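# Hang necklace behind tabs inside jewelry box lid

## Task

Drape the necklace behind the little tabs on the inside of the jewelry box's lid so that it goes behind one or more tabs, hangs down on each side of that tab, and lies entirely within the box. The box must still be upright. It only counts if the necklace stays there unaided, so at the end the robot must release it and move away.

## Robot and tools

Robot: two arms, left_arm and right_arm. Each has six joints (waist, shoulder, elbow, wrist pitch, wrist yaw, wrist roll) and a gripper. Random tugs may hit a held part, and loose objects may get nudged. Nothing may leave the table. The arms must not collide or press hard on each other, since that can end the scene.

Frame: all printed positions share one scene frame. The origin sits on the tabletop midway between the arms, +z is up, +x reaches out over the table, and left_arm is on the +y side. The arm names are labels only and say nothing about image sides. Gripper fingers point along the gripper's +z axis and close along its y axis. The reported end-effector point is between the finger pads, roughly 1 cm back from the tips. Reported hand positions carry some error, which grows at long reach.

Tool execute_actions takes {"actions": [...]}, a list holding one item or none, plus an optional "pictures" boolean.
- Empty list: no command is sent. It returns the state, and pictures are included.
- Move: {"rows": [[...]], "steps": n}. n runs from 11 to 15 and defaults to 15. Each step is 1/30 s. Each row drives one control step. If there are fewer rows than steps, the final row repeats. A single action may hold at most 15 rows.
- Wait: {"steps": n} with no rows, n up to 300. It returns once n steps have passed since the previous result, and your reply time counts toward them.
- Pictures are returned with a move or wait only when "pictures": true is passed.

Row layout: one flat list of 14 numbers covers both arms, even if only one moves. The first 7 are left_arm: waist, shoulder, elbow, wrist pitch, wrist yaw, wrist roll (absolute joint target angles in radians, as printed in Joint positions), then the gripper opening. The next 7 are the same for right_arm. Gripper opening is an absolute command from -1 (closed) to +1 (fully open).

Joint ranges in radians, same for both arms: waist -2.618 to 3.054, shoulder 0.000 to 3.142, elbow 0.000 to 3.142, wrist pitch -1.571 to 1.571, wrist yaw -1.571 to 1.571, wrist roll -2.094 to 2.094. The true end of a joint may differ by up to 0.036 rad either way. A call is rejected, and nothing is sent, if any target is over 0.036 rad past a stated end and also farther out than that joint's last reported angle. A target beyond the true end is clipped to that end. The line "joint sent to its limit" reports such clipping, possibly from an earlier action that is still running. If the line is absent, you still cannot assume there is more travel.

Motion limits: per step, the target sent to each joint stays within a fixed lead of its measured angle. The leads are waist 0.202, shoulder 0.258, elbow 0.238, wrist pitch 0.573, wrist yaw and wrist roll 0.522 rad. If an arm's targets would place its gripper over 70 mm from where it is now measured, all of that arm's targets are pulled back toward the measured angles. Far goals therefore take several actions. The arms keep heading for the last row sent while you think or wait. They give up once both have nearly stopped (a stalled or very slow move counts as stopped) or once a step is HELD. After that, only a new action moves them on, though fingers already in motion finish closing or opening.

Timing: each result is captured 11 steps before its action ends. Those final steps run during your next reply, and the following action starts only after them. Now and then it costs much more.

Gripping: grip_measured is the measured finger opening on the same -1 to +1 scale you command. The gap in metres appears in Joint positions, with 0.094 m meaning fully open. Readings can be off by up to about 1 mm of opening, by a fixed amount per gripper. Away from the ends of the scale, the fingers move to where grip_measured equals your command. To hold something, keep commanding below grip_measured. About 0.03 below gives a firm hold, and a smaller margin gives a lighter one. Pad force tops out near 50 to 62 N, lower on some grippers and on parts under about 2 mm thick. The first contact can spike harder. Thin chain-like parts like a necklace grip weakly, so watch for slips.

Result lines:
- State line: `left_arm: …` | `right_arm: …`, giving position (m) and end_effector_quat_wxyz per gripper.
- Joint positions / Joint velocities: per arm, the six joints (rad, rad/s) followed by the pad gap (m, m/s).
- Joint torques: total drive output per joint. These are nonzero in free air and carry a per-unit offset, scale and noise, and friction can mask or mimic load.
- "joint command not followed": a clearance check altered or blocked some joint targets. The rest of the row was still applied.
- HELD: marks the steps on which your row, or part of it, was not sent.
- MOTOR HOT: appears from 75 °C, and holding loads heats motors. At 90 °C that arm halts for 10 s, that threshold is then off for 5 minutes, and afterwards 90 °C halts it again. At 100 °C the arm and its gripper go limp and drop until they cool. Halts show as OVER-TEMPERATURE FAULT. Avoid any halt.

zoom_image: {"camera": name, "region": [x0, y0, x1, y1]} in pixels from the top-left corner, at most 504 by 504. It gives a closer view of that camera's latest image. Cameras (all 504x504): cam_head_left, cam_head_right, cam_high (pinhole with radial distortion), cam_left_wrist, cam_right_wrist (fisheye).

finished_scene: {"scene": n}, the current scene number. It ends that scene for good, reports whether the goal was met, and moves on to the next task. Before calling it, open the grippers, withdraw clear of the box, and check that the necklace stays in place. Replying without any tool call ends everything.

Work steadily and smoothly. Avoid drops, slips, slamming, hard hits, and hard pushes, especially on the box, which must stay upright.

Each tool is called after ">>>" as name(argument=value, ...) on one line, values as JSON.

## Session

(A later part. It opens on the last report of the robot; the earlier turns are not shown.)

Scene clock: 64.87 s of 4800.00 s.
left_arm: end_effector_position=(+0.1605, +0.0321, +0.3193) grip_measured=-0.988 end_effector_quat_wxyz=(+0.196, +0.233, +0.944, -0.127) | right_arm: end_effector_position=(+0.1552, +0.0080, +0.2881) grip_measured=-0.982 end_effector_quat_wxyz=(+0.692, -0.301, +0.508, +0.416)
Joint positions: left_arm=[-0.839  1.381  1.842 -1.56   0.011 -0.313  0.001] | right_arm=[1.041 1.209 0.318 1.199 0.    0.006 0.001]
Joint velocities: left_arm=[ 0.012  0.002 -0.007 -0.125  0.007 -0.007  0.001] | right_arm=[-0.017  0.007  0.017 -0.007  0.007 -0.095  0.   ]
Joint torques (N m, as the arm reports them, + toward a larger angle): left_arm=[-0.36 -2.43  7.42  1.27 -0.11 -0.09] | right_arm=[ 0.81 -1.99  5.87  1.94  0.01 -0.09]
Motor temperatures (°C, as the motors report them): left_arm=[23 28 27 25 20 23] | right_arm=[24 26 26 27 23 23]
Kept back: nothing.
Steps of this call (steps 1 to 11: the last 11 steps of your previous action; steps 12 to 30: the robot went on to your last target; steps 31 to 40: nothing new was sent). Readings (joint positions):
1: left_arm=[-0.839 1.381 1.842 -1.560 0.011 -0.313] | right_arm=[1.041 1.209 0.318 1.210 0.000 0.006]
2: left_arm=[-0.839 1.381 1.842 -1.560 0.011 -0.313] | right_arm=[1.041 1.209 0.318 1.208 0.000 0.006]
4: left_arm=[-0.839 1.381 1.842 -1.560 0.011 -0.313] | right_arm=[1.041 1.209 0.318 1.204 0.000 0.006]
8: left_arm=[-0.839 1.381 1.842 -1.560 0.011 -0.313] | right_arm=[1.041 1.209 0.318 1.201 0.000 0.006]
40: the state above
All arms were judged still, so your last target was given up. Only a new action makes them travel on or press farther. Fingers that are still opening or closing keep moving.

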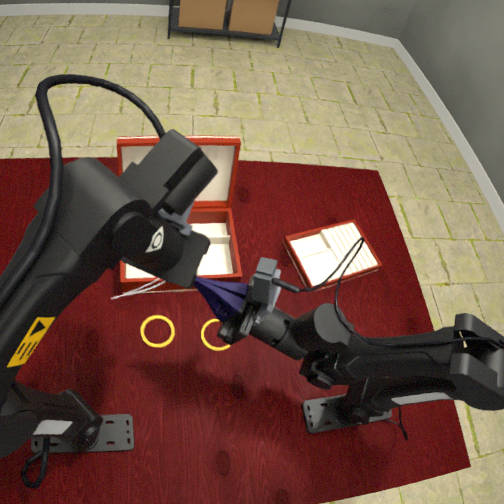

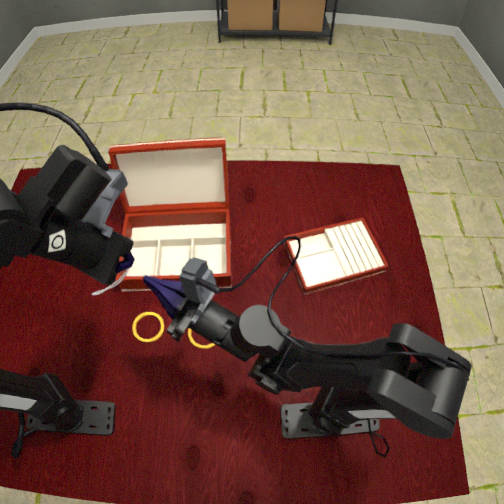

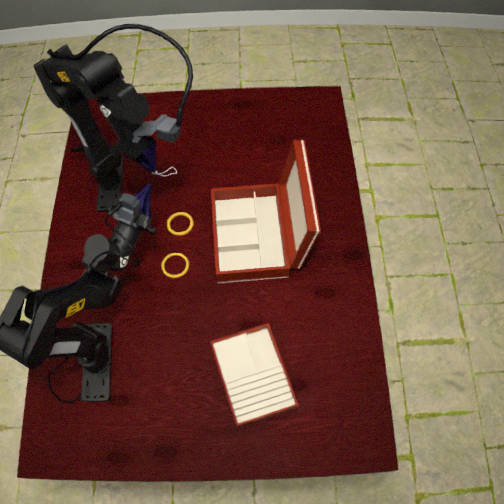

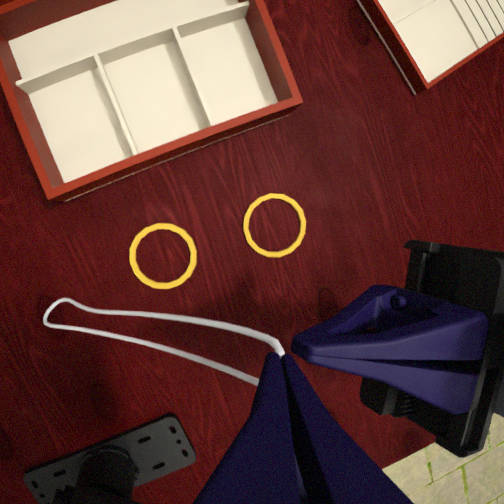

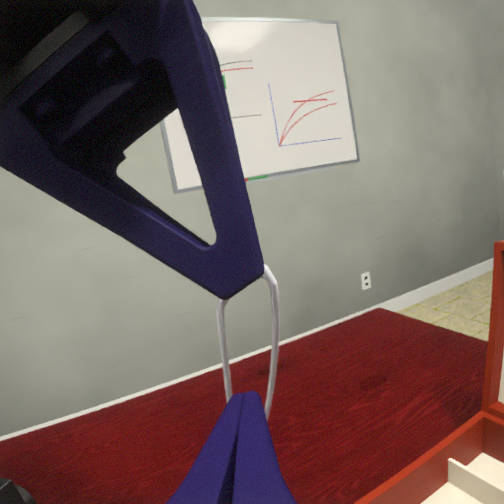

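>>> execute_actions(actions=[{"rows":[[-0.845,1.39,1.85,-1.57,0,-0.32,-1,1.05,1.30,0.38,1.2,0,0,-1],[-0.845,1.39,1.85,-1.57,0,-0.32,-1,1.05,1.30,0.38,1.2,0,0,-1],[-0.845,1.39,1.85,-1.57,0,-0.32,-1,1.05,1.30,0.38,1.2,0,0,-1],[-0.845,1.39,1.85,-1.57,0,-0.32,-1,1.05,1.30,0.38,1.2,0,0,-1],[-0.845,1.39,1.85,-1.57,0,-0.32,-1,1.05,1.38,0.43,1.24,0,0,-1]],"steps":15}])

>>> execute_actions(actions=[{"steps":20}], pictures=true)

Scene clock: 65.70 s of 4800.00 s.
left_arm: end_effector_position=(+0.1605, +0.0321, +0.3193) grip_measured=-0.988 end_effector_quat_wxyz=(+0.196, +0.233, +0.944, -0.127) | right_arm: end_effector_position=(+0.1618, +0.0202, +0.2846) grip_measured=-0.982 end_effector_quat_wxyz=(+0.688, -0.304, +0.514, +0.413)
Joint positions: left_arm=[-0.839  1.381  1.842 -1.56   0.011 -0.313  0.001] | right_arm=[1.041 1.276 0.359 1.208 0.    0.006 0.001]
Joint velocities: left_arm=[ 0.007 -0.022 -0.017  0.037  0.051  0.037 -0.   ] | right_arm=[-0.007  0.339  0.154 -0.007  0.051 -0.066 -0.   ]
Joint torques (N m, as the arm reports them, + toward a larger angle): left_arm=[-0.42 -2.39  7.42  1.28 -0.09 -0.1 ] | right_arm=[ 0.75 -3.08  6.07  2.09 -0.03 -0.09]
Motor temperatures (°C, as the motors report them): left_arm=[23 28 27 25 20 23] | right_arm=[24 26 26 27 23 23]
Steps of this call (steps 1 to 21: nothing new was sent; steps 22 to 25: the first 4 steps of this action). Readings (joint positions):
22: left_arm=[-0.839 1.381 1.842 -1.560 0.011 -0.313] | right_arm=[1.041 1.218 0.323 1.203 0.000 0.006]
23: left_arm=[-0.839 1.381 1.842 -1.560 0.011 -0.313] | right_arm=[1.041 1.239 0.337 1.208 0.000 0.006]
25: the state above

Scene clock: 66.37 s of 4800.00 s.
left_arm: end_effector_position=(+0.1605, +0.0321, +0.3193) grip_measured=-0.988 end_effector_quat_wxyz=(+0.196, +0.233, +0.944, -0.127) | right_arm: end_effector_position=(+0.1702, +0.0358, +0.2807) grip_measured=-0.982 end_effector_quat_wxyz=(+0.686, -0.306, +0.516, +0.412)
Joint positions: left_arm=[-0.839  1.381  1.842 -1.56   0.011 -0.313  0.001] | right_arm=[1.041 1.369 0.411 1.241 0.    0.006 0.001]
Joint velocities: left_arm=[-0.012  0.007 -0.012 -0.007 -0.007  0.022 -0.   ] | right_arm=[-0.007  0.007 -0.017  0.051  0.066 -0.007  0.   ]
Joint torques (N m, as the arm reports them, + toward a larger angle): left_arm=[-0.38 -2.45  7.43  1.27 -0.11 -0.09] | right_arm=[ 0.73 -3.41  6.3   2.12 -0.01 -0.06]
Motor temperatures (°C, as the motors report them): left_arm=[23 28 27 25 20 23] | right_arm=[24 26 26 27 23 23]
Kept back: nothing.
Steps of this call (steps 1 to 11: the last 11 steps of your previous action; steps 12 to 20: the robot went on to your last target). Readings (joint positions):
1: left_arm=[-0.839 1.381 1.842 -1.560 0.011 -0.313] | right_arm=[1.041 1.295 0.367 1.214 0.000 0.006]
2: left_arm=[-0.839 1.381 1.842 -1.560 0.011 -0.313] | right_arm=[1.041 1.321 0.384 1.222 0.000 0.006]
4: left_arm=[-0.839 1.381 1.842 -1.560 0.011 -0.313] | right_arm=[1.041 1.359 0.407 1.226 0.000 0.006]
8: left_arm=[-0.839 1.381 1.842 -1.560 0.011 -0.313] | right_arm=[1.041 1.369 0.411 1.230 0.000 0.006]
20: the state above

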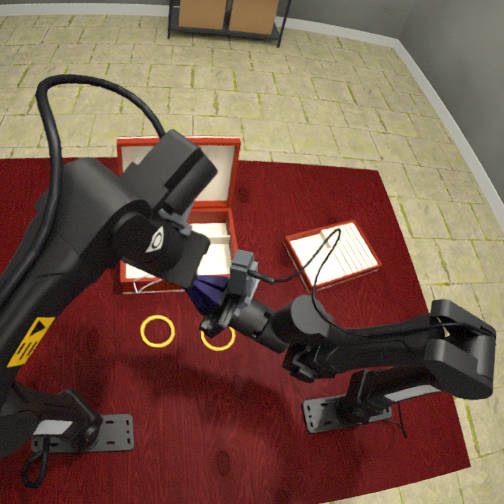

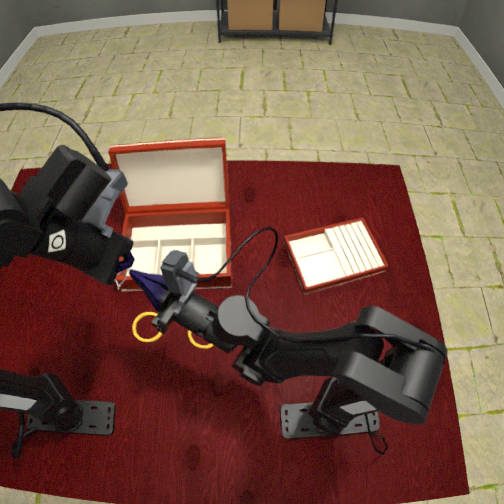

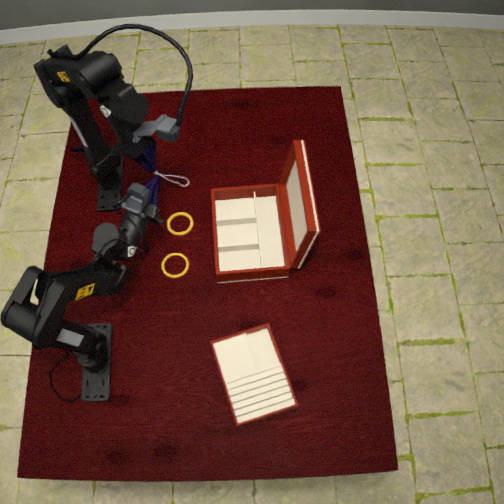

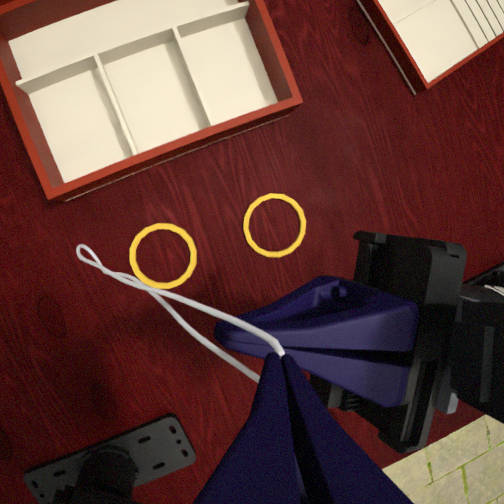

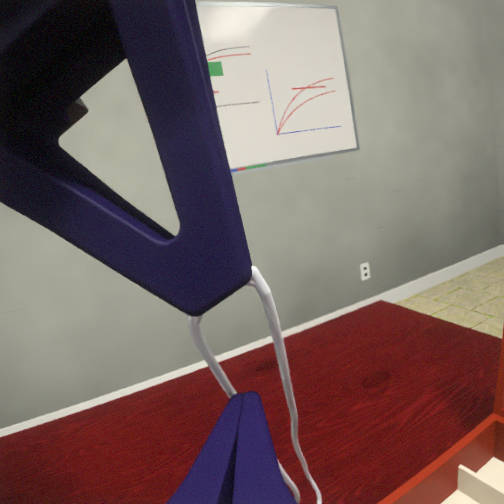

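>>> execute_actions(actions=[{"steps":25}], pictures=true)

Scene clock: 67.20 s of 4800.00 s.
left_arm: end_effector_position=(+0.1605, +0.0321, +0.3193) grip_measured=-0.988 end_effector_quat_wxyz=(+0.196, +0.233, +0.944, -0.127) | right_arm: end_effector_position=(+0.1702, +0.0358, +0.2808) grip_measured=-0.982 end_effector_quat_wxyz=(+0.686, -0.306, +0.516, +0.412)
Joint positions: left_arm=[-0.839  1.381  1.842 -1.56   0.011 -0.313  0.001] | right_arm=[1.041 1.369 0.411 1.241 0.    0.006 0.001]
Joint velocities: left_arm=[-0.022 -0.022 -0.007 -0.007  0.022 -0.022 -0.001] | right_arm=[-0.002 -0.017 -0.017  0.051  0.007  0.022 -0.   ]
Joint torques (N m, as the arm reports them, + toward a larger angle): left_arm=[-0.39 -2.45  7.41  1.27 -0.1  -0.1 ] | right_arm=[ 0.58 -3.36  6.51  2.15 -0.05 -0.09]
Motor temperatures (°C, as the motors report them): left_arm=[23 28 27 25 20 23] | right_arm=[24 26 26 27 23 23]
Kept back: nothing.
Steps of this call (steps 1 to 15: the robot went on to your last target; steps 16 to 25: nothing new was sent). Readings (joint positions):
1: left_arm=[-0.839 1.381 1.842 -1.560 0.011 -0.313] | right_arm=[1.041 1.369 0.411 1.241 0.000 0.006]
2: left_arm=[-0.839 1.381 1.842 -1.560 0.011 -0.313] | right_arm=[1.041 1.369 0.411 1.241 0.000 0.006]
4: left_arm=[-0.839 1.381 1.842 -1.560 0.011 -0.313] | right_arm=[1.041 1.369 0.411 1.241 0.000 0.006]
8: left_arm=[-0.839 1.381 1.842 -1.560 0.011 -0.313] | right_arm=[1.041 1.369 0.411 1.241 0.000 0.006]
25: the state above
All arms were judged still, so your last target was given up. Only a new action makes them travel on or press farther. Fingers that are still opening or closing keep moving.

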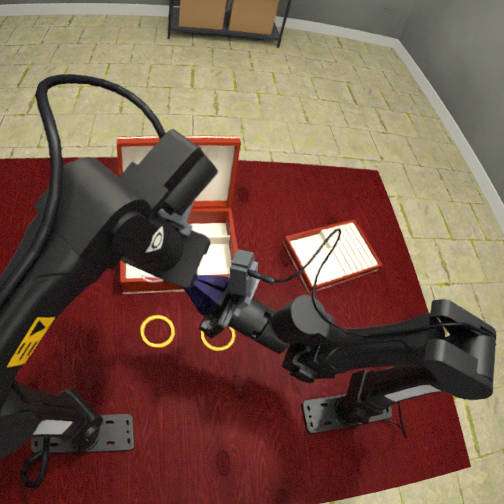

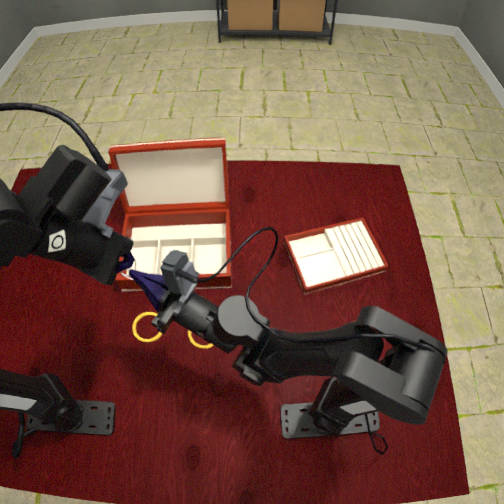

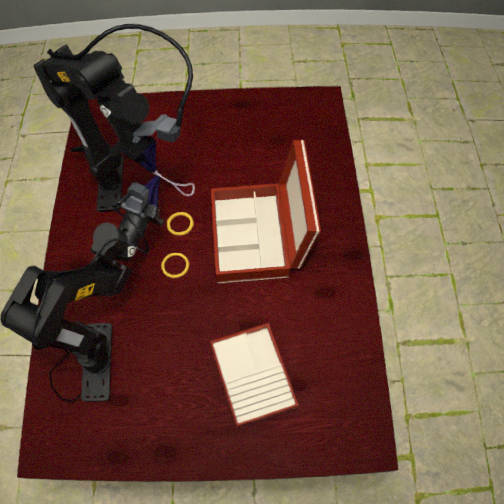

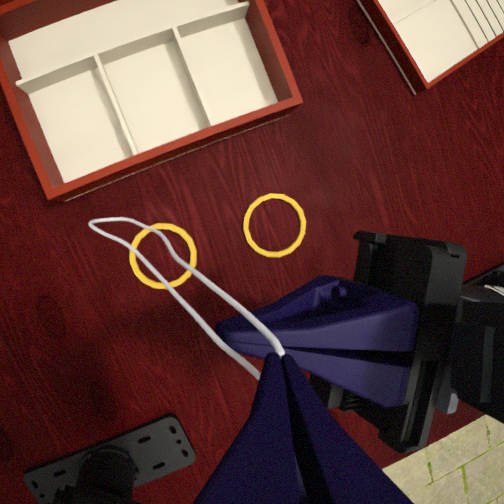

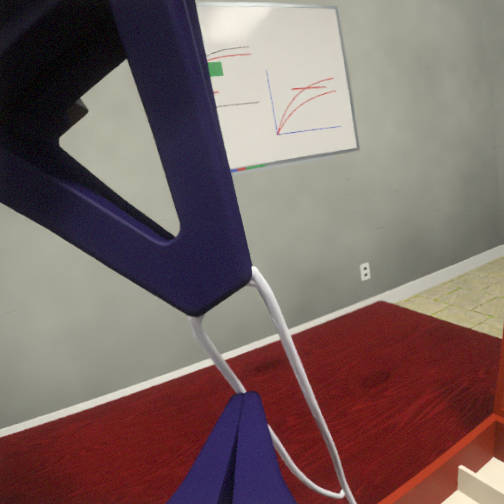

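>>> execute_actions(actions=[{"rows":[[-0.845,1.39,1.85,-1.57,0,-0.32,-1,1.05,1.2,0.31,1.12,0,0,-1]],"steps":15}])

>>> execute_actions(actions=[{"steps":40}], pictures=true)

Scene clock: 68.33 s of 4800.00 s.
left_arm: end_effector_position=(+0.1605, +0.0321, +0.3193) grip_measured=-0.988 end_effector_quat_wxyz=(+0.196, +0.233, +0.944, -0.127) | right_arm: end_effector_position=(+0.1584, +0.0140, +0.2783) grip_measured=-0.982 end_effector_quat_wxyz=(+0.682, -0.309, +0.520, +0.410)
Joint positions: left_arm=[-0.839  1.381  1.842 -1.56   0.011 -0.313  0.001] | right_arm=[1.041 1.237 0.329 1.179 0.    0.006 0.001]
Joint velocities: left_arm=[-0.007  0.007 -0.007 -0.037  0.007  0.007 -0.001] | right_arm=[ 0.002 -0.672 -0.354 -0.051 -0.037  0.051 -0.   ]
Joint torques (N m, as the arm reports them, + toward a larger angle): left_arm=[-0.35 -2.44  7.41  1.28 -0.09 -0.1 ] | right_arm=[ 0.98 -2.7   5.88  1.82 -0.03 -0.09]
Motor temperatures (°C, as the motors report them): left_arm=[23 28 27 25 20 23] | right_arm=[24 26 26 27 23 23]
Steps of this call (steps 1 to 30: nothing new was sent; steps 31 to 34: the first 4 steps of this action). Readings (joint positions):
31: left_arm=[-0.839 1.381 1.842 -1.560 0.011 -0.313] | right_arm=[1.041 1.350 0.401 1.223 0.000 0.006]
32: left_arm=[-0.839 1.381 1.842 -1.560 0.011 -0.313] | right_arm=[1.041 1.308 0.374 1.198 0.000 0.006]
34: the state above

Scene clock: 69.67 s of 4800.00 s.
left_arm: end_effector_position=(+0.1605, +0.0321, +0.3193) grip_measured=-0.988 end_effector_quat_wxyz=(+0.196, +0.233, +0.944, -0.127) | right_arm: end_effector_position=(+0.1577, +0.0126, +0.2732) grip_measured=-0.982 end_effector_quat_wxyz=(+0.676, -0.314, +0.529, +0.406)
Joint positions: left_arm=[-0.839  1.381  1.842 -1.56   0.011 -0.313  0.001] | right_arm=[1.041 1.215 0.321 1.14  0.    0.006 0.001]
Joint velocities: left_arm=[ 0.002 -0.012  0.017 -0.007 -0.007 -0.11  -0.   ] | right_arm=[ 0.007  0.002  0.012  0.051 -0.066  0.022 -0.001]
Joint torques (N m, as the arm reports them, + toward a larger angle): left_arm=[-0.4  -2.38  7.43  1.27 -0.1  -0.1 ] | right_arm=[ 0.78 -4.08  4.56  1.97  0.01 -0.03]
Motor temperatures (°C, as the motors report them): left_arm=[23 28 27 25 20 23] | right_arm=[24 26 26 27 23 23]
Kept back: nothing.
Steps of this call (steps 1 to 11: the last 11 steps of your previous action; steps 12 to 30: the robot went on to your last target; steps 31 to 40: nothing new was sent). Readings (joint positions):
1: left_arm=[-0.839 1.381 1.842 -1.560 0.011 -0.313] | right_arm=[1.041 1.221 0.322 1.176 0.000 0.006]
2: left_arm=[-0.839 1.381 1.842 -1.560 0.011 -0.313] | right_arm=[1.041 1.215 0.321 1.172 0.000 0.006]
4: left_arm=[-0.839 1.381 1.842 -1.560 0.011 -0.313] | right_arm=[1.041 1.215 0.321 1.164 0.000 0.006]
8: left_arm=[-0.839 1.381 1.842 -1.560 0.011 -0.313] | right_arm=[1.041 1.215 0.321 1.148 0.000 0.006]
40: the state above
All arms were judged still, so your last target was given up. Only a new action makes them travel on or press farther. Fingers that are still opening or closing keep moving.

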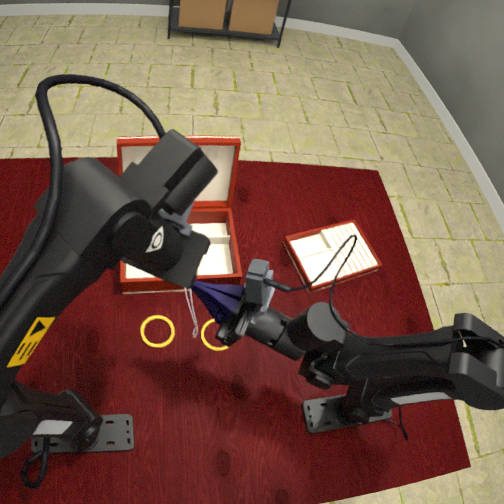

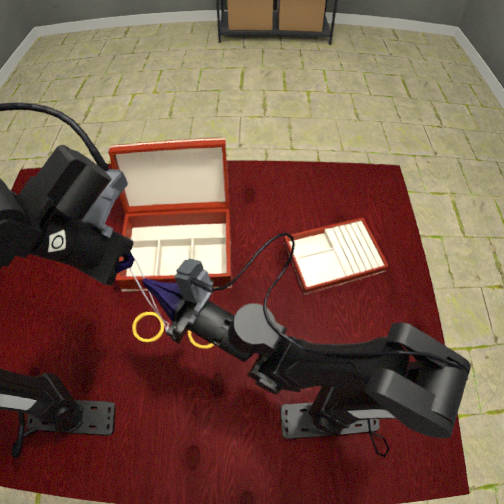

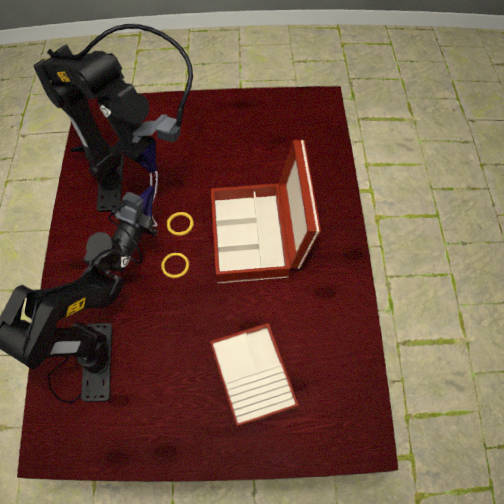

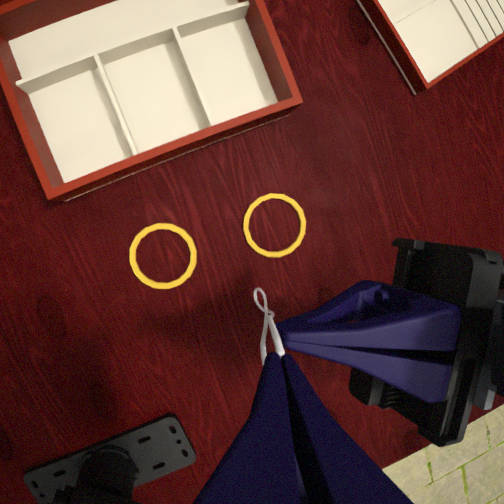

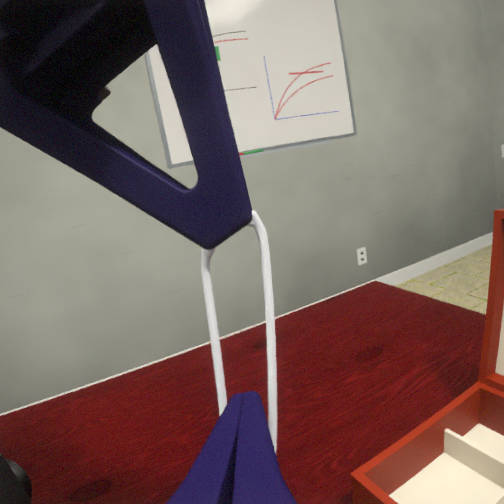

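>>> execute_actions(actions=[{"rows":[[-0.845,1.39,1.85,-1.57,0,-0.32,-1,1.05,1.29,0.37,1.14,0,0,-1],[-0.845,1.39,1.85,-1.57,0,-0.32,-1,1.05,1.29,0.37,1.14,0,0,-1],[-0.845,1.39,1.85,-1.57,0,-0.32,-1,1.05,1.29,0.37,1.14,0,0,-1],[-0.845,1.39,1.85,-1.57,0,-0.32,-1,1.05,1.29,0.37,1.14,0,0,-1],[-0.845,1.39,1.85,-1.57,0,-0.32,-1,1.05,1.36,0.41,1.17,0,0,-1],[-0.845,1.39,1.85,-1.57,0,-0.32,-1,1.05,1.36,0.41,1.17,0,0,-1],[-0.845,1.39,1.85,-1.57,0,-0.32,-1,1.05,1.36,0.41,1.17,0,0,-1],[-0.845,1.39,1.85,-1.57,0,-0.32,-1,1.05,1.43,0.45,1.2,0,0,-1]],"steps":15}])

>>> execute_actions(actions=[{"steps":20}], pictures=true)

Scene clock: 70.60 s of 4800.00 s.
left_arm: end_effector_position=(+0.1605, +0.0321, +0.3193) grip_measured=-0.988 end_effector_quat_wxyz=(+0.196, +0.233, +0.944, -0.127) | right_arm: end_effector_position=(+0.1626, +0.0216, +0.2688) grip_measured=-0.982 end_effector_quat_wxyz=(+0.671, -0.317, +0.535, +0.403)
Joint positions: left_arm=[-0.839  1.381  1.842 -1.56   0.011 -0.313  0.001] | right_arm=[1.041 1.267 0.349 1.147 0.    0.006 0.001]
Joint velocities: left_arm=[ 0.007 -0.007 -0.027 -0.007  0.007 -0.066 -0.001] | right_arm=[-0.002  0.261  0.09  -0.051 -0.037 -0.007  0.001]
Joint torques (N m, as the arm reports them, + toward a larger angle): left_arm=[-0.43 -2.44  7.43  1.27 -0.1  -0.1 ] | right_arm=[ 0.66 -2.71  6.39  2.14 -0.04 -0.08]
Motor temperatures (°C, as the motors report them): left_arm=[23 28 27 25 20 23] | right_arm=[24 26 26 27 23 23]
Steps of this call (steps 1 to 24: nothing new was sent; steps 25 to 28: the first 4 steps of this action). Readings (joint positions):
25: left_arm=[-0.839 1.381 1.842 -1.560 0.011 -0.313] | right_arm=[1.041 1.222 0.324 1.143 0.000 0.006]
26: left_arm=[-0.839 1.381 1.842 -1.560 0.011 -0.313] | right_arm=[1.041 1.239 0.334 1.147 0.000 0.006]
28: the state above

Scene clock: 71.27 s of 4800.00 s.
left_arm: end_effector_position=(+0.1605, +0.0321, +0.3193) grip_measured=-0.988 end_effector_quat_wxyz=(+0.196, +0.233, +0.944, -0.127) | right_arm: end_effector_position=(+0.1760, +0.0466, +0.2603) grip_measured=-0.982 end_effector_quat_wxyz=(+0.667, -0.320, +0.540, +0.401)
Joint positions: left_arm=[-0.839  1.381  1.842 -1.56   0.011 -0.313  0.001] | right_arm=[1.041 1.419 0.431 1.2   0.    0.006 0.001]
Joint velocities: left_arm=[ 0.002 -0.012 -0.007 -0.037 -0.095 -0.007 -0.001] | right_arm=[-0.022  0.002 -0.012  0.007 -0.051 -0.022 -0.   ]
Joint torques (N m, as the arm reports them, + toward a larger angle): left_arm=[-0.39 -2.38  7.4   1.28 -0.09 -0.1 ] | right_arm=[ 0.9  -3.66  6.49  2.2  -0.06 -0.08]
Motor temperatures (°C, as the motors report them): left_arm=[23 28 27 25 20 23] | right_arm=[24 26 26 27 23 23]
Kept back: nothing.
Steps of this call (steps 1 to 11: the last 11 steps of your previous action; steps 12 to 20: the robot went on to your last target). Readings (joint positions):
1: left_arm=[-0.839 1.381 1.842 -1.560 0.011 -0.313] | right_arm=[1.041 1.283 0.356 1.152 0.000 0.006]
2: left_arm=[-0.839 1.381 1.842 -1.560 0.011 -0.313] | right_arm=[1.041 1.306 0.369 1.158 0.000 0.006]
4: left_arm=[-0.839 1.381 1.842 -1.560 0.011 -0.313] | right_arm=[1.041 1.349 0.392 1.167 0.000 0.006]
8: left_arm=[-0.839 1.381 1.842 -1.560 0.011 -0.313] | right_arm=[1.041 1.417 0.431 1.182 0.000 0.006]
20: the state above

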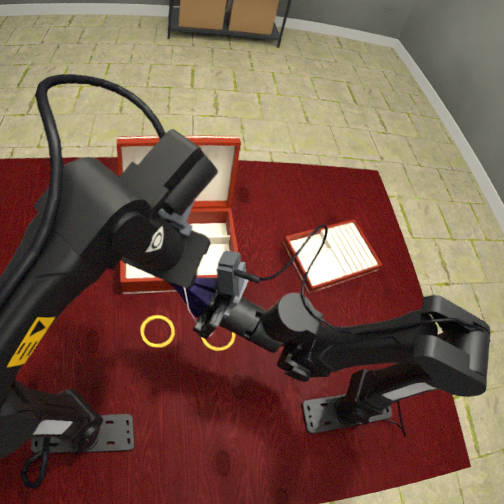

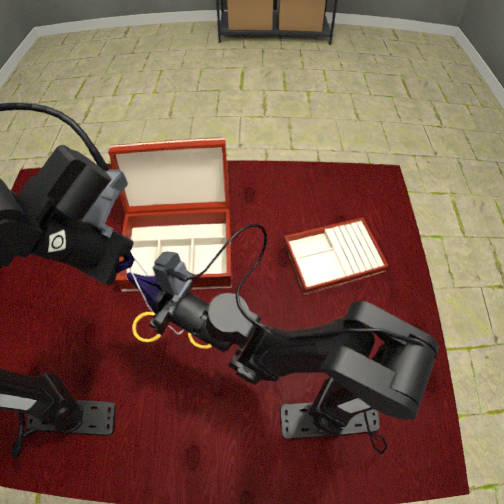

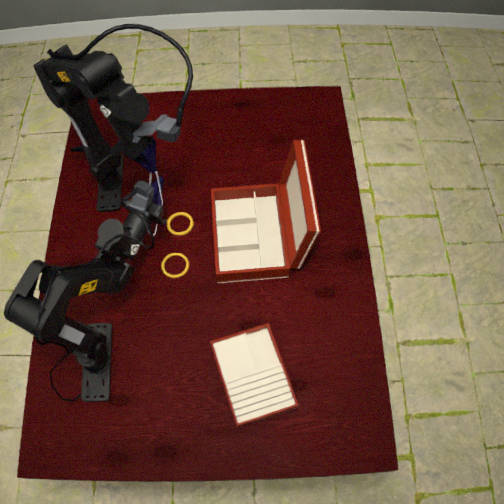

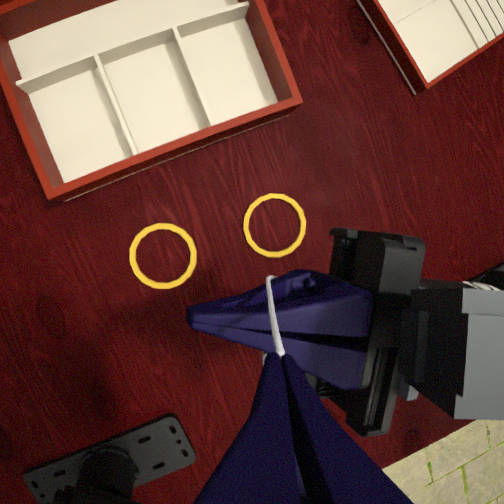

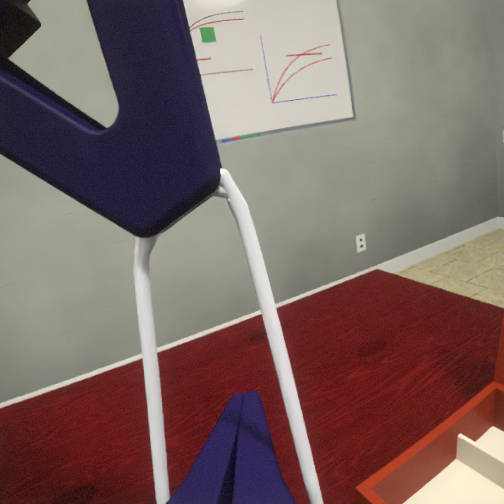

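>>> execute_actions(actions=[{"rows":[[-0.845,1.39,1.85,-1.57,0,-0.32,-1,1.05,1.43,0.45,1.33,0,0,-0.6]],"steps":15}])

>>> execute_actions(actions=[{"rows":[[-0.845,1.39,1.85,-1.57,0,-0.32,-0.75,1.05,1.43,0.45,1.33,0,0,-0.6]],"steps":15}])

>>> execute_actions(actions=[{"steps":15}], pictures=true)

Scene clock: 71.97 s of 4800.00 s.
left_arm: end_effector_position=(+0.1605, +0.0321, +0.3193) grip_measured=-0.988 end_effector_quat_wxyz=(+0.196, +0.233, +0.944, -0.127) | right_arm: end_effector_position=(+0.1741, +0.0430, +0.2768) grip_measured=-0.605 end_effector_quat_wxyz=(+0.685, -0.306, +0.517, +0.412)
Joint positions: left_arm=[-0.839  1.381  1.842 -1.56   0.011 -0.313  0.001] | right_arm=[1.041 1.421 0.431 1.272 0.    0.006 0.019]
Joint velocities: left_arm=[ 0.002 -0.012  0.012  0.051 -0.007  0.007 -0.001] | right_arm=[-0.002 -0.007 -0.007  0.462  0.095  0.051  0.006]
Joint torques (N m, as the arm reports them, + toward a larger angle): left_arm=[-0.41 -2.45  7.41  1.27 -0.09 -0.09] | right_arm=[ 0.74 -3.71  6.41  2.12 -0.02 -0.05]
Motor temperatures (°C, as the motors report them): left_arm=[23 28 27 25 20 23] | right_arm=[24 26 26 27 23 23]
Steps of this call (steps 1 to 15: the robot went on to your last target; steps 16 to 17: nothing new was sent; steps 18 to 21: the first 4 steps of this action). Readings (joint positions):
18: left_arm=[-0.839 1.381 1.842 -1.560 0.011 -0.313] | right_arm=[1.041 1.420 0.431 1.214 0.000 0.006]
19: left_arm=[-0.839 1.381 1.842 -1.560 0.011 -0.313] | right_arm=[1.041 1.421 0.431 1.233 0.000 0.006]
21: the state above

Scene clock: 72.47 s of 4800.00 s.
left_arm: end_effector_position=(+0.1605, +0.0321, +0.3193) grip_measured=-0.753 end_effector_quat_wxyz=(+0.196, +0.233, +0.944, -0.127) | right_arm: end_effector_position=(+0.1721, +0.0393, +0.2902) grip_measured=-0.601 end_effector_quat_wxyz=(+0.700, -0.295, +0.497, +0.420)
Joint positions: left_arm=[-0.839  1.381  1.842 -1.56   0.011 -0.313  0.012] | right_arm=[1.041 1.421 0.431 1.329 0.    0.006 0.019]
Joint velocities: left_arm=[ 0.007  0.012 -0.007 -0.081 -0.022 -0.007  0.003] | right_arm=[ 0.007 -0.017 -0.007 -0.022 -0.037 -0.022 -0.002]
Joint torques (N m, as the arm reports them, + toward a larger angle): left_arm=[-0.38 -2.45  7.4   1.28 -0.09 -0.09] | right_arm=[ 0.87 -3.92  6.5   2.15 -0.05 -0.06]
Motor temperatures (°C, as the motors report them): left_arm=[23 28 27 25 20 23] | right_arm=[24 26 26 27 23 23]
Steps of this call (steps 1 to 11: the last 11 steps of your previous action; steps 12 to 15: the first 4 steps of this action). Readings (joint positions):
12: left_arm=[-0.839 1.381 1.842 -1.560 0.011 -0.313] | right_arm=[1.041 1.421 0.431 1.328 0.000 0.006]
13: left_arm=[-0.839 1.381 1.842 -1.560 0.011 -0.313] | right_arm=[1.041 1.421 0.431 1.329 0.000 0.006]
15: the state above

Scene clock: 72.97 s of 4800.00 s.
left_arm: end_effector_position=(+0.1605, +0.0321, +0.3193) grip_measured=-0.752 end_effector_quat_wxyz=(+0.196, +0.233, +0.944, -0.127) | right_arm: end_effector_position=(+0.1720, +0.0391, +0.2907) grip_measured=-0.601 end_effector_quat_wxyz=(+0.700, -0.294, +0.496, +0.421)
Joint positions: left_arm=[-0.839  1.381  1.842 -1.56   0.011 -0.313  0.012] | right_arm=[1.041 1.421 0.431 1.331 0.    0.006 0.019]
Joint velocities: left_arm=[-0.007 -0.012 -0.012 -0.022  0.037  0.037 -0.001] | right_arm=[-0.012 -0.007 -0.007  0.066 -0.022  0.022 -0.   ]
Joint torques (N m, as the arm reports them, + toward a larger angle): left_arm=[-0.34 -2.44  7.38  1.27 -0.1  -0.1 ] | right_arm=[ 0.54 -3.95  6.23  2.1  -0.05 -0.05]
Motor temperatures (°C, as the motors report them): left_arm=[23 27 27 25 20 23] | right_arm=[24 26 26 27 23 23]
Kept back: nothing.
Steps of this call (steps 1 to 11: the last 11 steps of your previous action; steps 12 to 15: the robot went on to your last target). Readings (joint positions):
1: left_arm=[-0.839 1.381 1.842 -1.560 0.011 -0.313] | right_arm=[1.041 1.421 0.431 1.330 0.000 0.006]
2: left_arm=[-0.839 1.381 1.842 -1.560 0.011 -0.313] | right_arm=[1.041 1.421 0.431 1.330 0.000 0.006]
4: left_arm=[-0.839 1.381 1.842 -1.560 0.011 -0.313] | right_arm=[1.041 1.421 0.431 1.330 0.000 0.006]
8: left_arm=[-0.839 1.381 1.842 -1.560 0.011 -0.313] | right_arm=[1.041 1.421 0.431 1.331 0.000 0.006]
15: the state above
All arms were judged still, so your last target was given up. Only a new action makes them travel on or press farther. Fingers that are still opening or closing keep moving.

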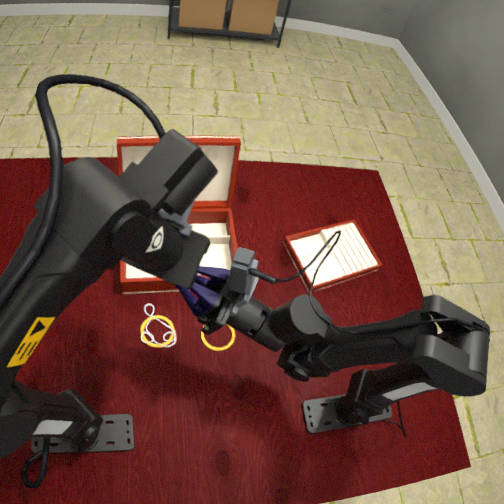

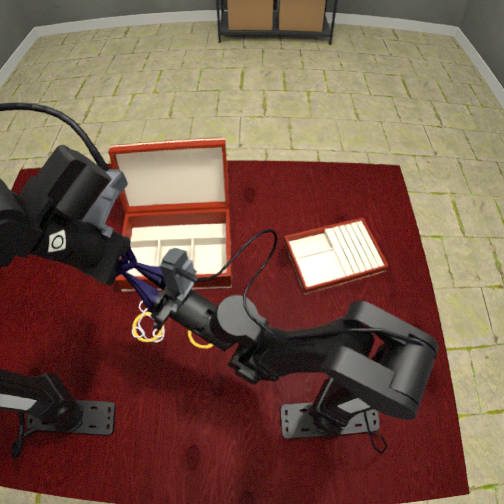

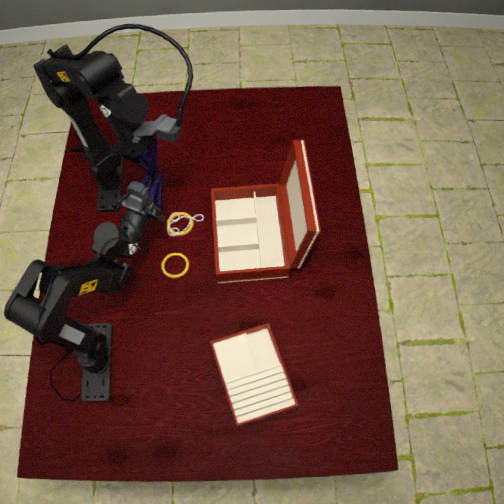

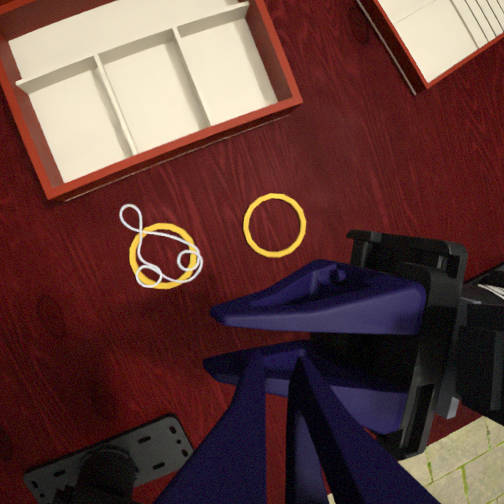

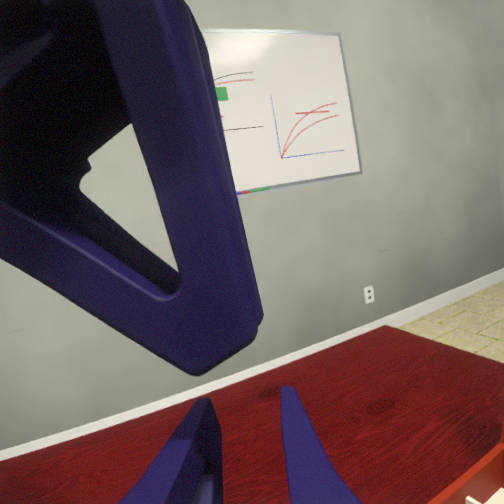

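>>> execute_actions(actions=[{"rows":[[-0.845,1.39,1.85,-1.57,0,-0.32,-0.8,1.05,1.25,0.33,1.2,0,0,-0.7],[-0.845,1.39,1.85,-1.57,0,-0.32,-0.8,1.05,1.25,0.33,1.2,0,0,-0.7],[-0.845,1.39,1.85,-1.57,0,-0.32,-0.8,1.05,1.25,0.33,1.2,0,0,-0.7],[-0.845,1.39,1.85,-1.57,0,-0.32,-0.8,1.05,1.07,0.24,1.17,0,0,-1],[-0.845,1.39,1.85,-1.57,0,-0.32,-0.8,1.05,1.07,0.24,1.17,0,0,-1],[-0.845,1.39,1.85,-1.57,0,-0.32,-0.8,1.05,1.07,0.24,1.17,0,0,-1],[-0.845,1.39,1.85,-1.57,0,-0.32,-0.8,1.05,0.9,0.15,1.1,0,0,-1]],"steps":15}])

>>> execute_actions(actions=[{"rows":[[-0.78,1.45,1.75,-1.5,0,-0.25,-0.8,1.05,0.9,0.15,1.1,0,0,-1],[-0.72,1.5,1.65,-1.45,0,-0.2,-0.8,1.05,0.9,0.15,1.1,0,0,-1],[-0.66,1.55,1.58,-1.4,0,-0.15,-0.8,1.05,0.9,0.15,1.1,0,0,-1],[-0.62,1.6,1.5,-1.33,0,-0.1,-0.8,1.05,0.9,0.15,1.1,0,0,-1],[-0.58,1.65,1.42,-1.25,0,-0.05,-0.8,1.05,0.9,0.15,1.1,0,0,-1],[-0.58,1.68,1.36,-1.2,0,-0.05,-0.8,1.05,0.9,0.15,1.1,0,0,-1],[-0.58,1.72,1.32,-1.13,0,-0.05,-0.8,1.05,0.9,0.15,1.1,0,0,-1],[-0.58,1.75,1.28,-1.07,0,-0.05,-0.8,1.05,0.9,0.15,1.1,0,0,-1]],"steps":15}])

>>> execute_actions(actions=[{"steps":25}], pictures=true)

Scene clock: 74.77 s of 4800.00 s.
left_arm: end_effector_position=(+0.1605, +0.0321, +0.3193) grip_measured=-0.798 end_effector_quat_wxyz=(+0.196, +0.233, +0.944, -0.127) | right_arm: end_effector_position=(+0.1587, +0.0144, +0.2888) grip_measured=-0.832 end_effector_quat_wxyz=(+0.695, -0.298, +0.503, +0.418)
Joint positions: left_arm=[-0.839  1.381  1.842 -1.56   0.011 -0.313  0.009] | right_arm=[1.041 1.265 0.338 1.247 0.    0.006 0.008]
Joint velocities: left_arm=[-0.002  0.012 -0.007  0.007 -0.022 -0.066 -0.001] | right_arm=[-0.007 -1.858 -0.96  -0.96   0.037 -0.066 -0.302]
Joint torques (N m, as the arm reports them, + toward a larger angle): left_arm=[-0.42 -2.46  7.41  1.28 -0.09 -0.09] | right_arm=[ 0.78 -9.86  2.29  2.92 -0.03 -0.02]
Motor temperatures (°C, as the motors report them): left_arm=[23 27 27 25 20 23] | right_arm=[24 26 26 27 23 23]
Steps of this call (steps 1 to 50: nothing new was sent; steps 51 to 54: the first 4 steps of this action). Readings (joint positions):
51: left_arm=[-0.839 1.381 1.842 -1.560 0.011 -0.313] | right_arm=[1.041 1.402 0.421 1.311 0.000 0.006]
52: left_arm=[-0.839 1.381 1.842 -1.560 0.011 -0.313] | right_arm=[1.041 1.360 0.393 1.282 0.000 0.006]
54: the state above

Scene clock: 75.27 s of 4800.00 s.
left_arm: end_effector_position=(+0.1839, +0.0405, +0.2875) grip_measured=-0.798 end_effector_quat_wxyz=(+0.173, +0.221, +0.955, -0.099) | right_arm: end_effector_position=(+0.1292, -0.0403, +0.2970) grip_measured=-0.982 end_effector_quat_wxyz=(+0.710, -0.286, +0.482, +0.426)
Joint positions: left_arm=[-0.758  1.412  1.747 -1.504  0.013 -0.262  0.009] | right_arm=[1.041 0.91  0.163 1.127 0.    0.006 0.001]
Joint velocities: left_arm=[ 0.799  0.637 -0.926  0.432 -0.022  0.432 -0.001] | right_arm=[-0.002 -0.012 -0.012 -0.007  0.007 -0.007 -0.002]
Joint torques (N m, as the arm reports them, + toward a larger angle): left_arm=[ 0.84  0.11  4.22  1.42 -0.03  0.07] | right_arm=[ 0.82 -1.51  4.95  1.86 -0.03 -0.05]
Motor temperatures (°C, as the motors report them): left_arm=[23 27 27 26 20 23] | right_arm=[24 26 26 27 23 23]
Steps of this call (steps 1 to 11: the last 11 steps of your previous action; steps 12 to 15: the first 4 steps of this action). Readings (joint positions):
12: left_arm=[-0.833 1.383 1.833 -1.552 0.012 -0.305] | right_arm=[1.041 0.910 0.164 1.137 0.000 0.006]
13: left_arm=[-0.815 1.386 1.811 -1.536 0.013 -0.291] | right_arm=[1.041 0.910 0.163 1.133 0.000 0.006]
15: the state above

Scene clock: 76.10 s of 4800.00 s.
left_arm: end_effector_position=(+0.2334, +0.0691, +0.0636) grip_measured=-0.798 end_effector_quat_wxyz=(-0.011, +0.237, +0.971, -0.002) | right_arm: end_effector_position=(+0.1296, -0.0396, +0.2952) grip_measured=-0.982 end_effector_quat_wxyz=(+0.708, -0.288, +0.485, +0.425)
Joint positions: left_arm=[-0.585  1.768  1.265 -1.088  0.01  -0.061  0.009] | right_arm=[1.041 0.91  0.163 1.119 0.    0.006 0.001]
Joint velocities: left_arm=[ 0.017 -0.012 -0.022  0.007 -0.066  0.051 -0.   ] | right_arm=[ 0.012  0.007 -0.012  0.007  0.022 -0.007  0.001]
Joint torques (N m, as the arm reports them, + toward a larger angle): left_arm=[ 0.41 -8.44  8.63  0.6  -0.08  0.06] | right_arm=[ 0.58 -1.41  4.71  1.85 -0.05 -0.08]
Motor temperatures (°C, as the motors report them): left_arm=[23 28 27 25 20 23] | right_arm=[24 26 26 27 23 23]
Kept back: nothing.
Steps of this call (steps 1 to 11: the last 11 steps of your previous action; steps 12 to 25: the robot went on to your last target). Readings (joint positions):
1: left_arm=[-0.731 1.439 1.716 -1.486 0.013 -0.245] | right_arm=[1.041 0.910 0.163 1.125 0.000 0.006]
2: left_arm=[-0.706 1.470 1.686 -1.463 0.013 -0.229] | right_arm=[1.041 0.910 0.163 1.124 0.000 0.006]
4: left_arm=[-0.668 1.542 1.624 -1.401 0.013 -0.202] | right_arm=[1.041 0.910 0.163 1.122 0.000 0.006]
8: left_arm=[-0.618 1.676 1.455 -1.242 0.013 -0.146] | right_arm=[1.041 0.910 0.163 1.120 0.000 0.006]
25: the state above

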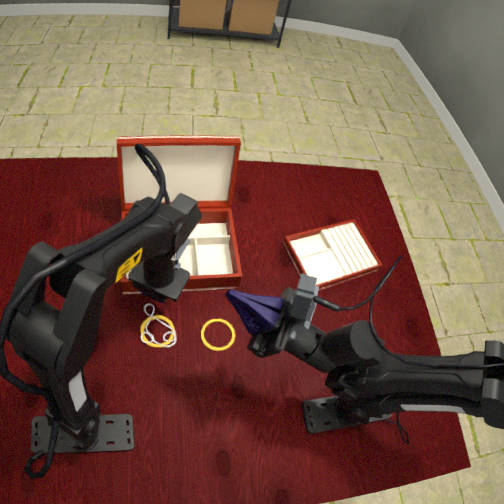

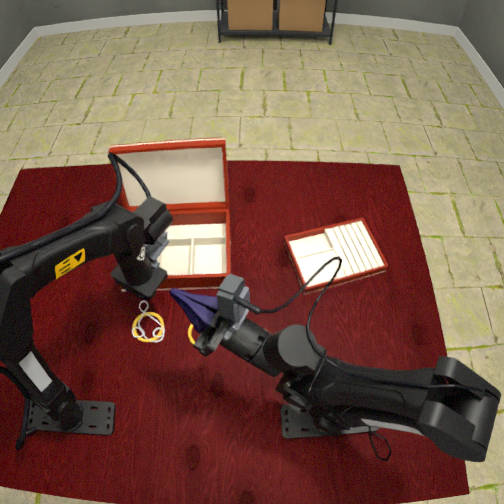

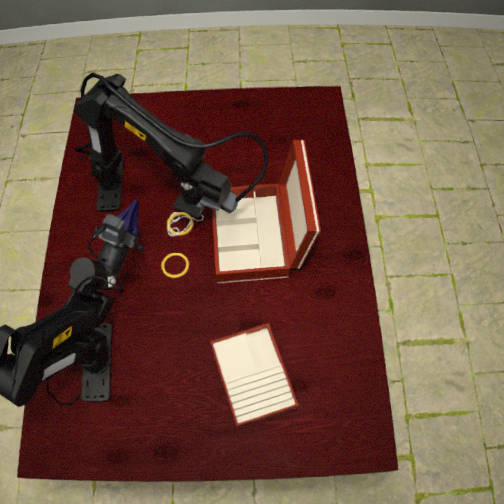

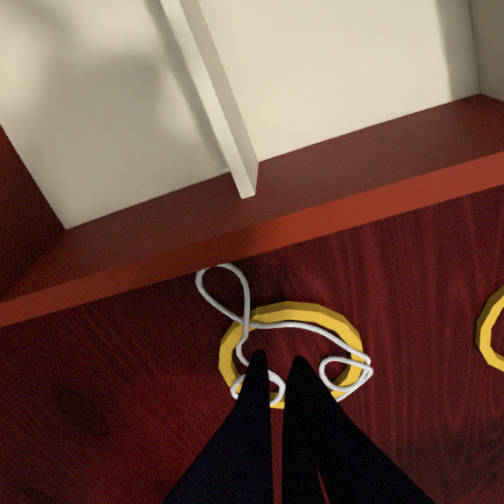

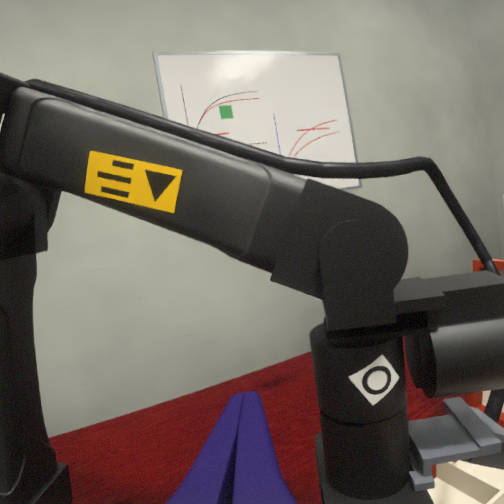

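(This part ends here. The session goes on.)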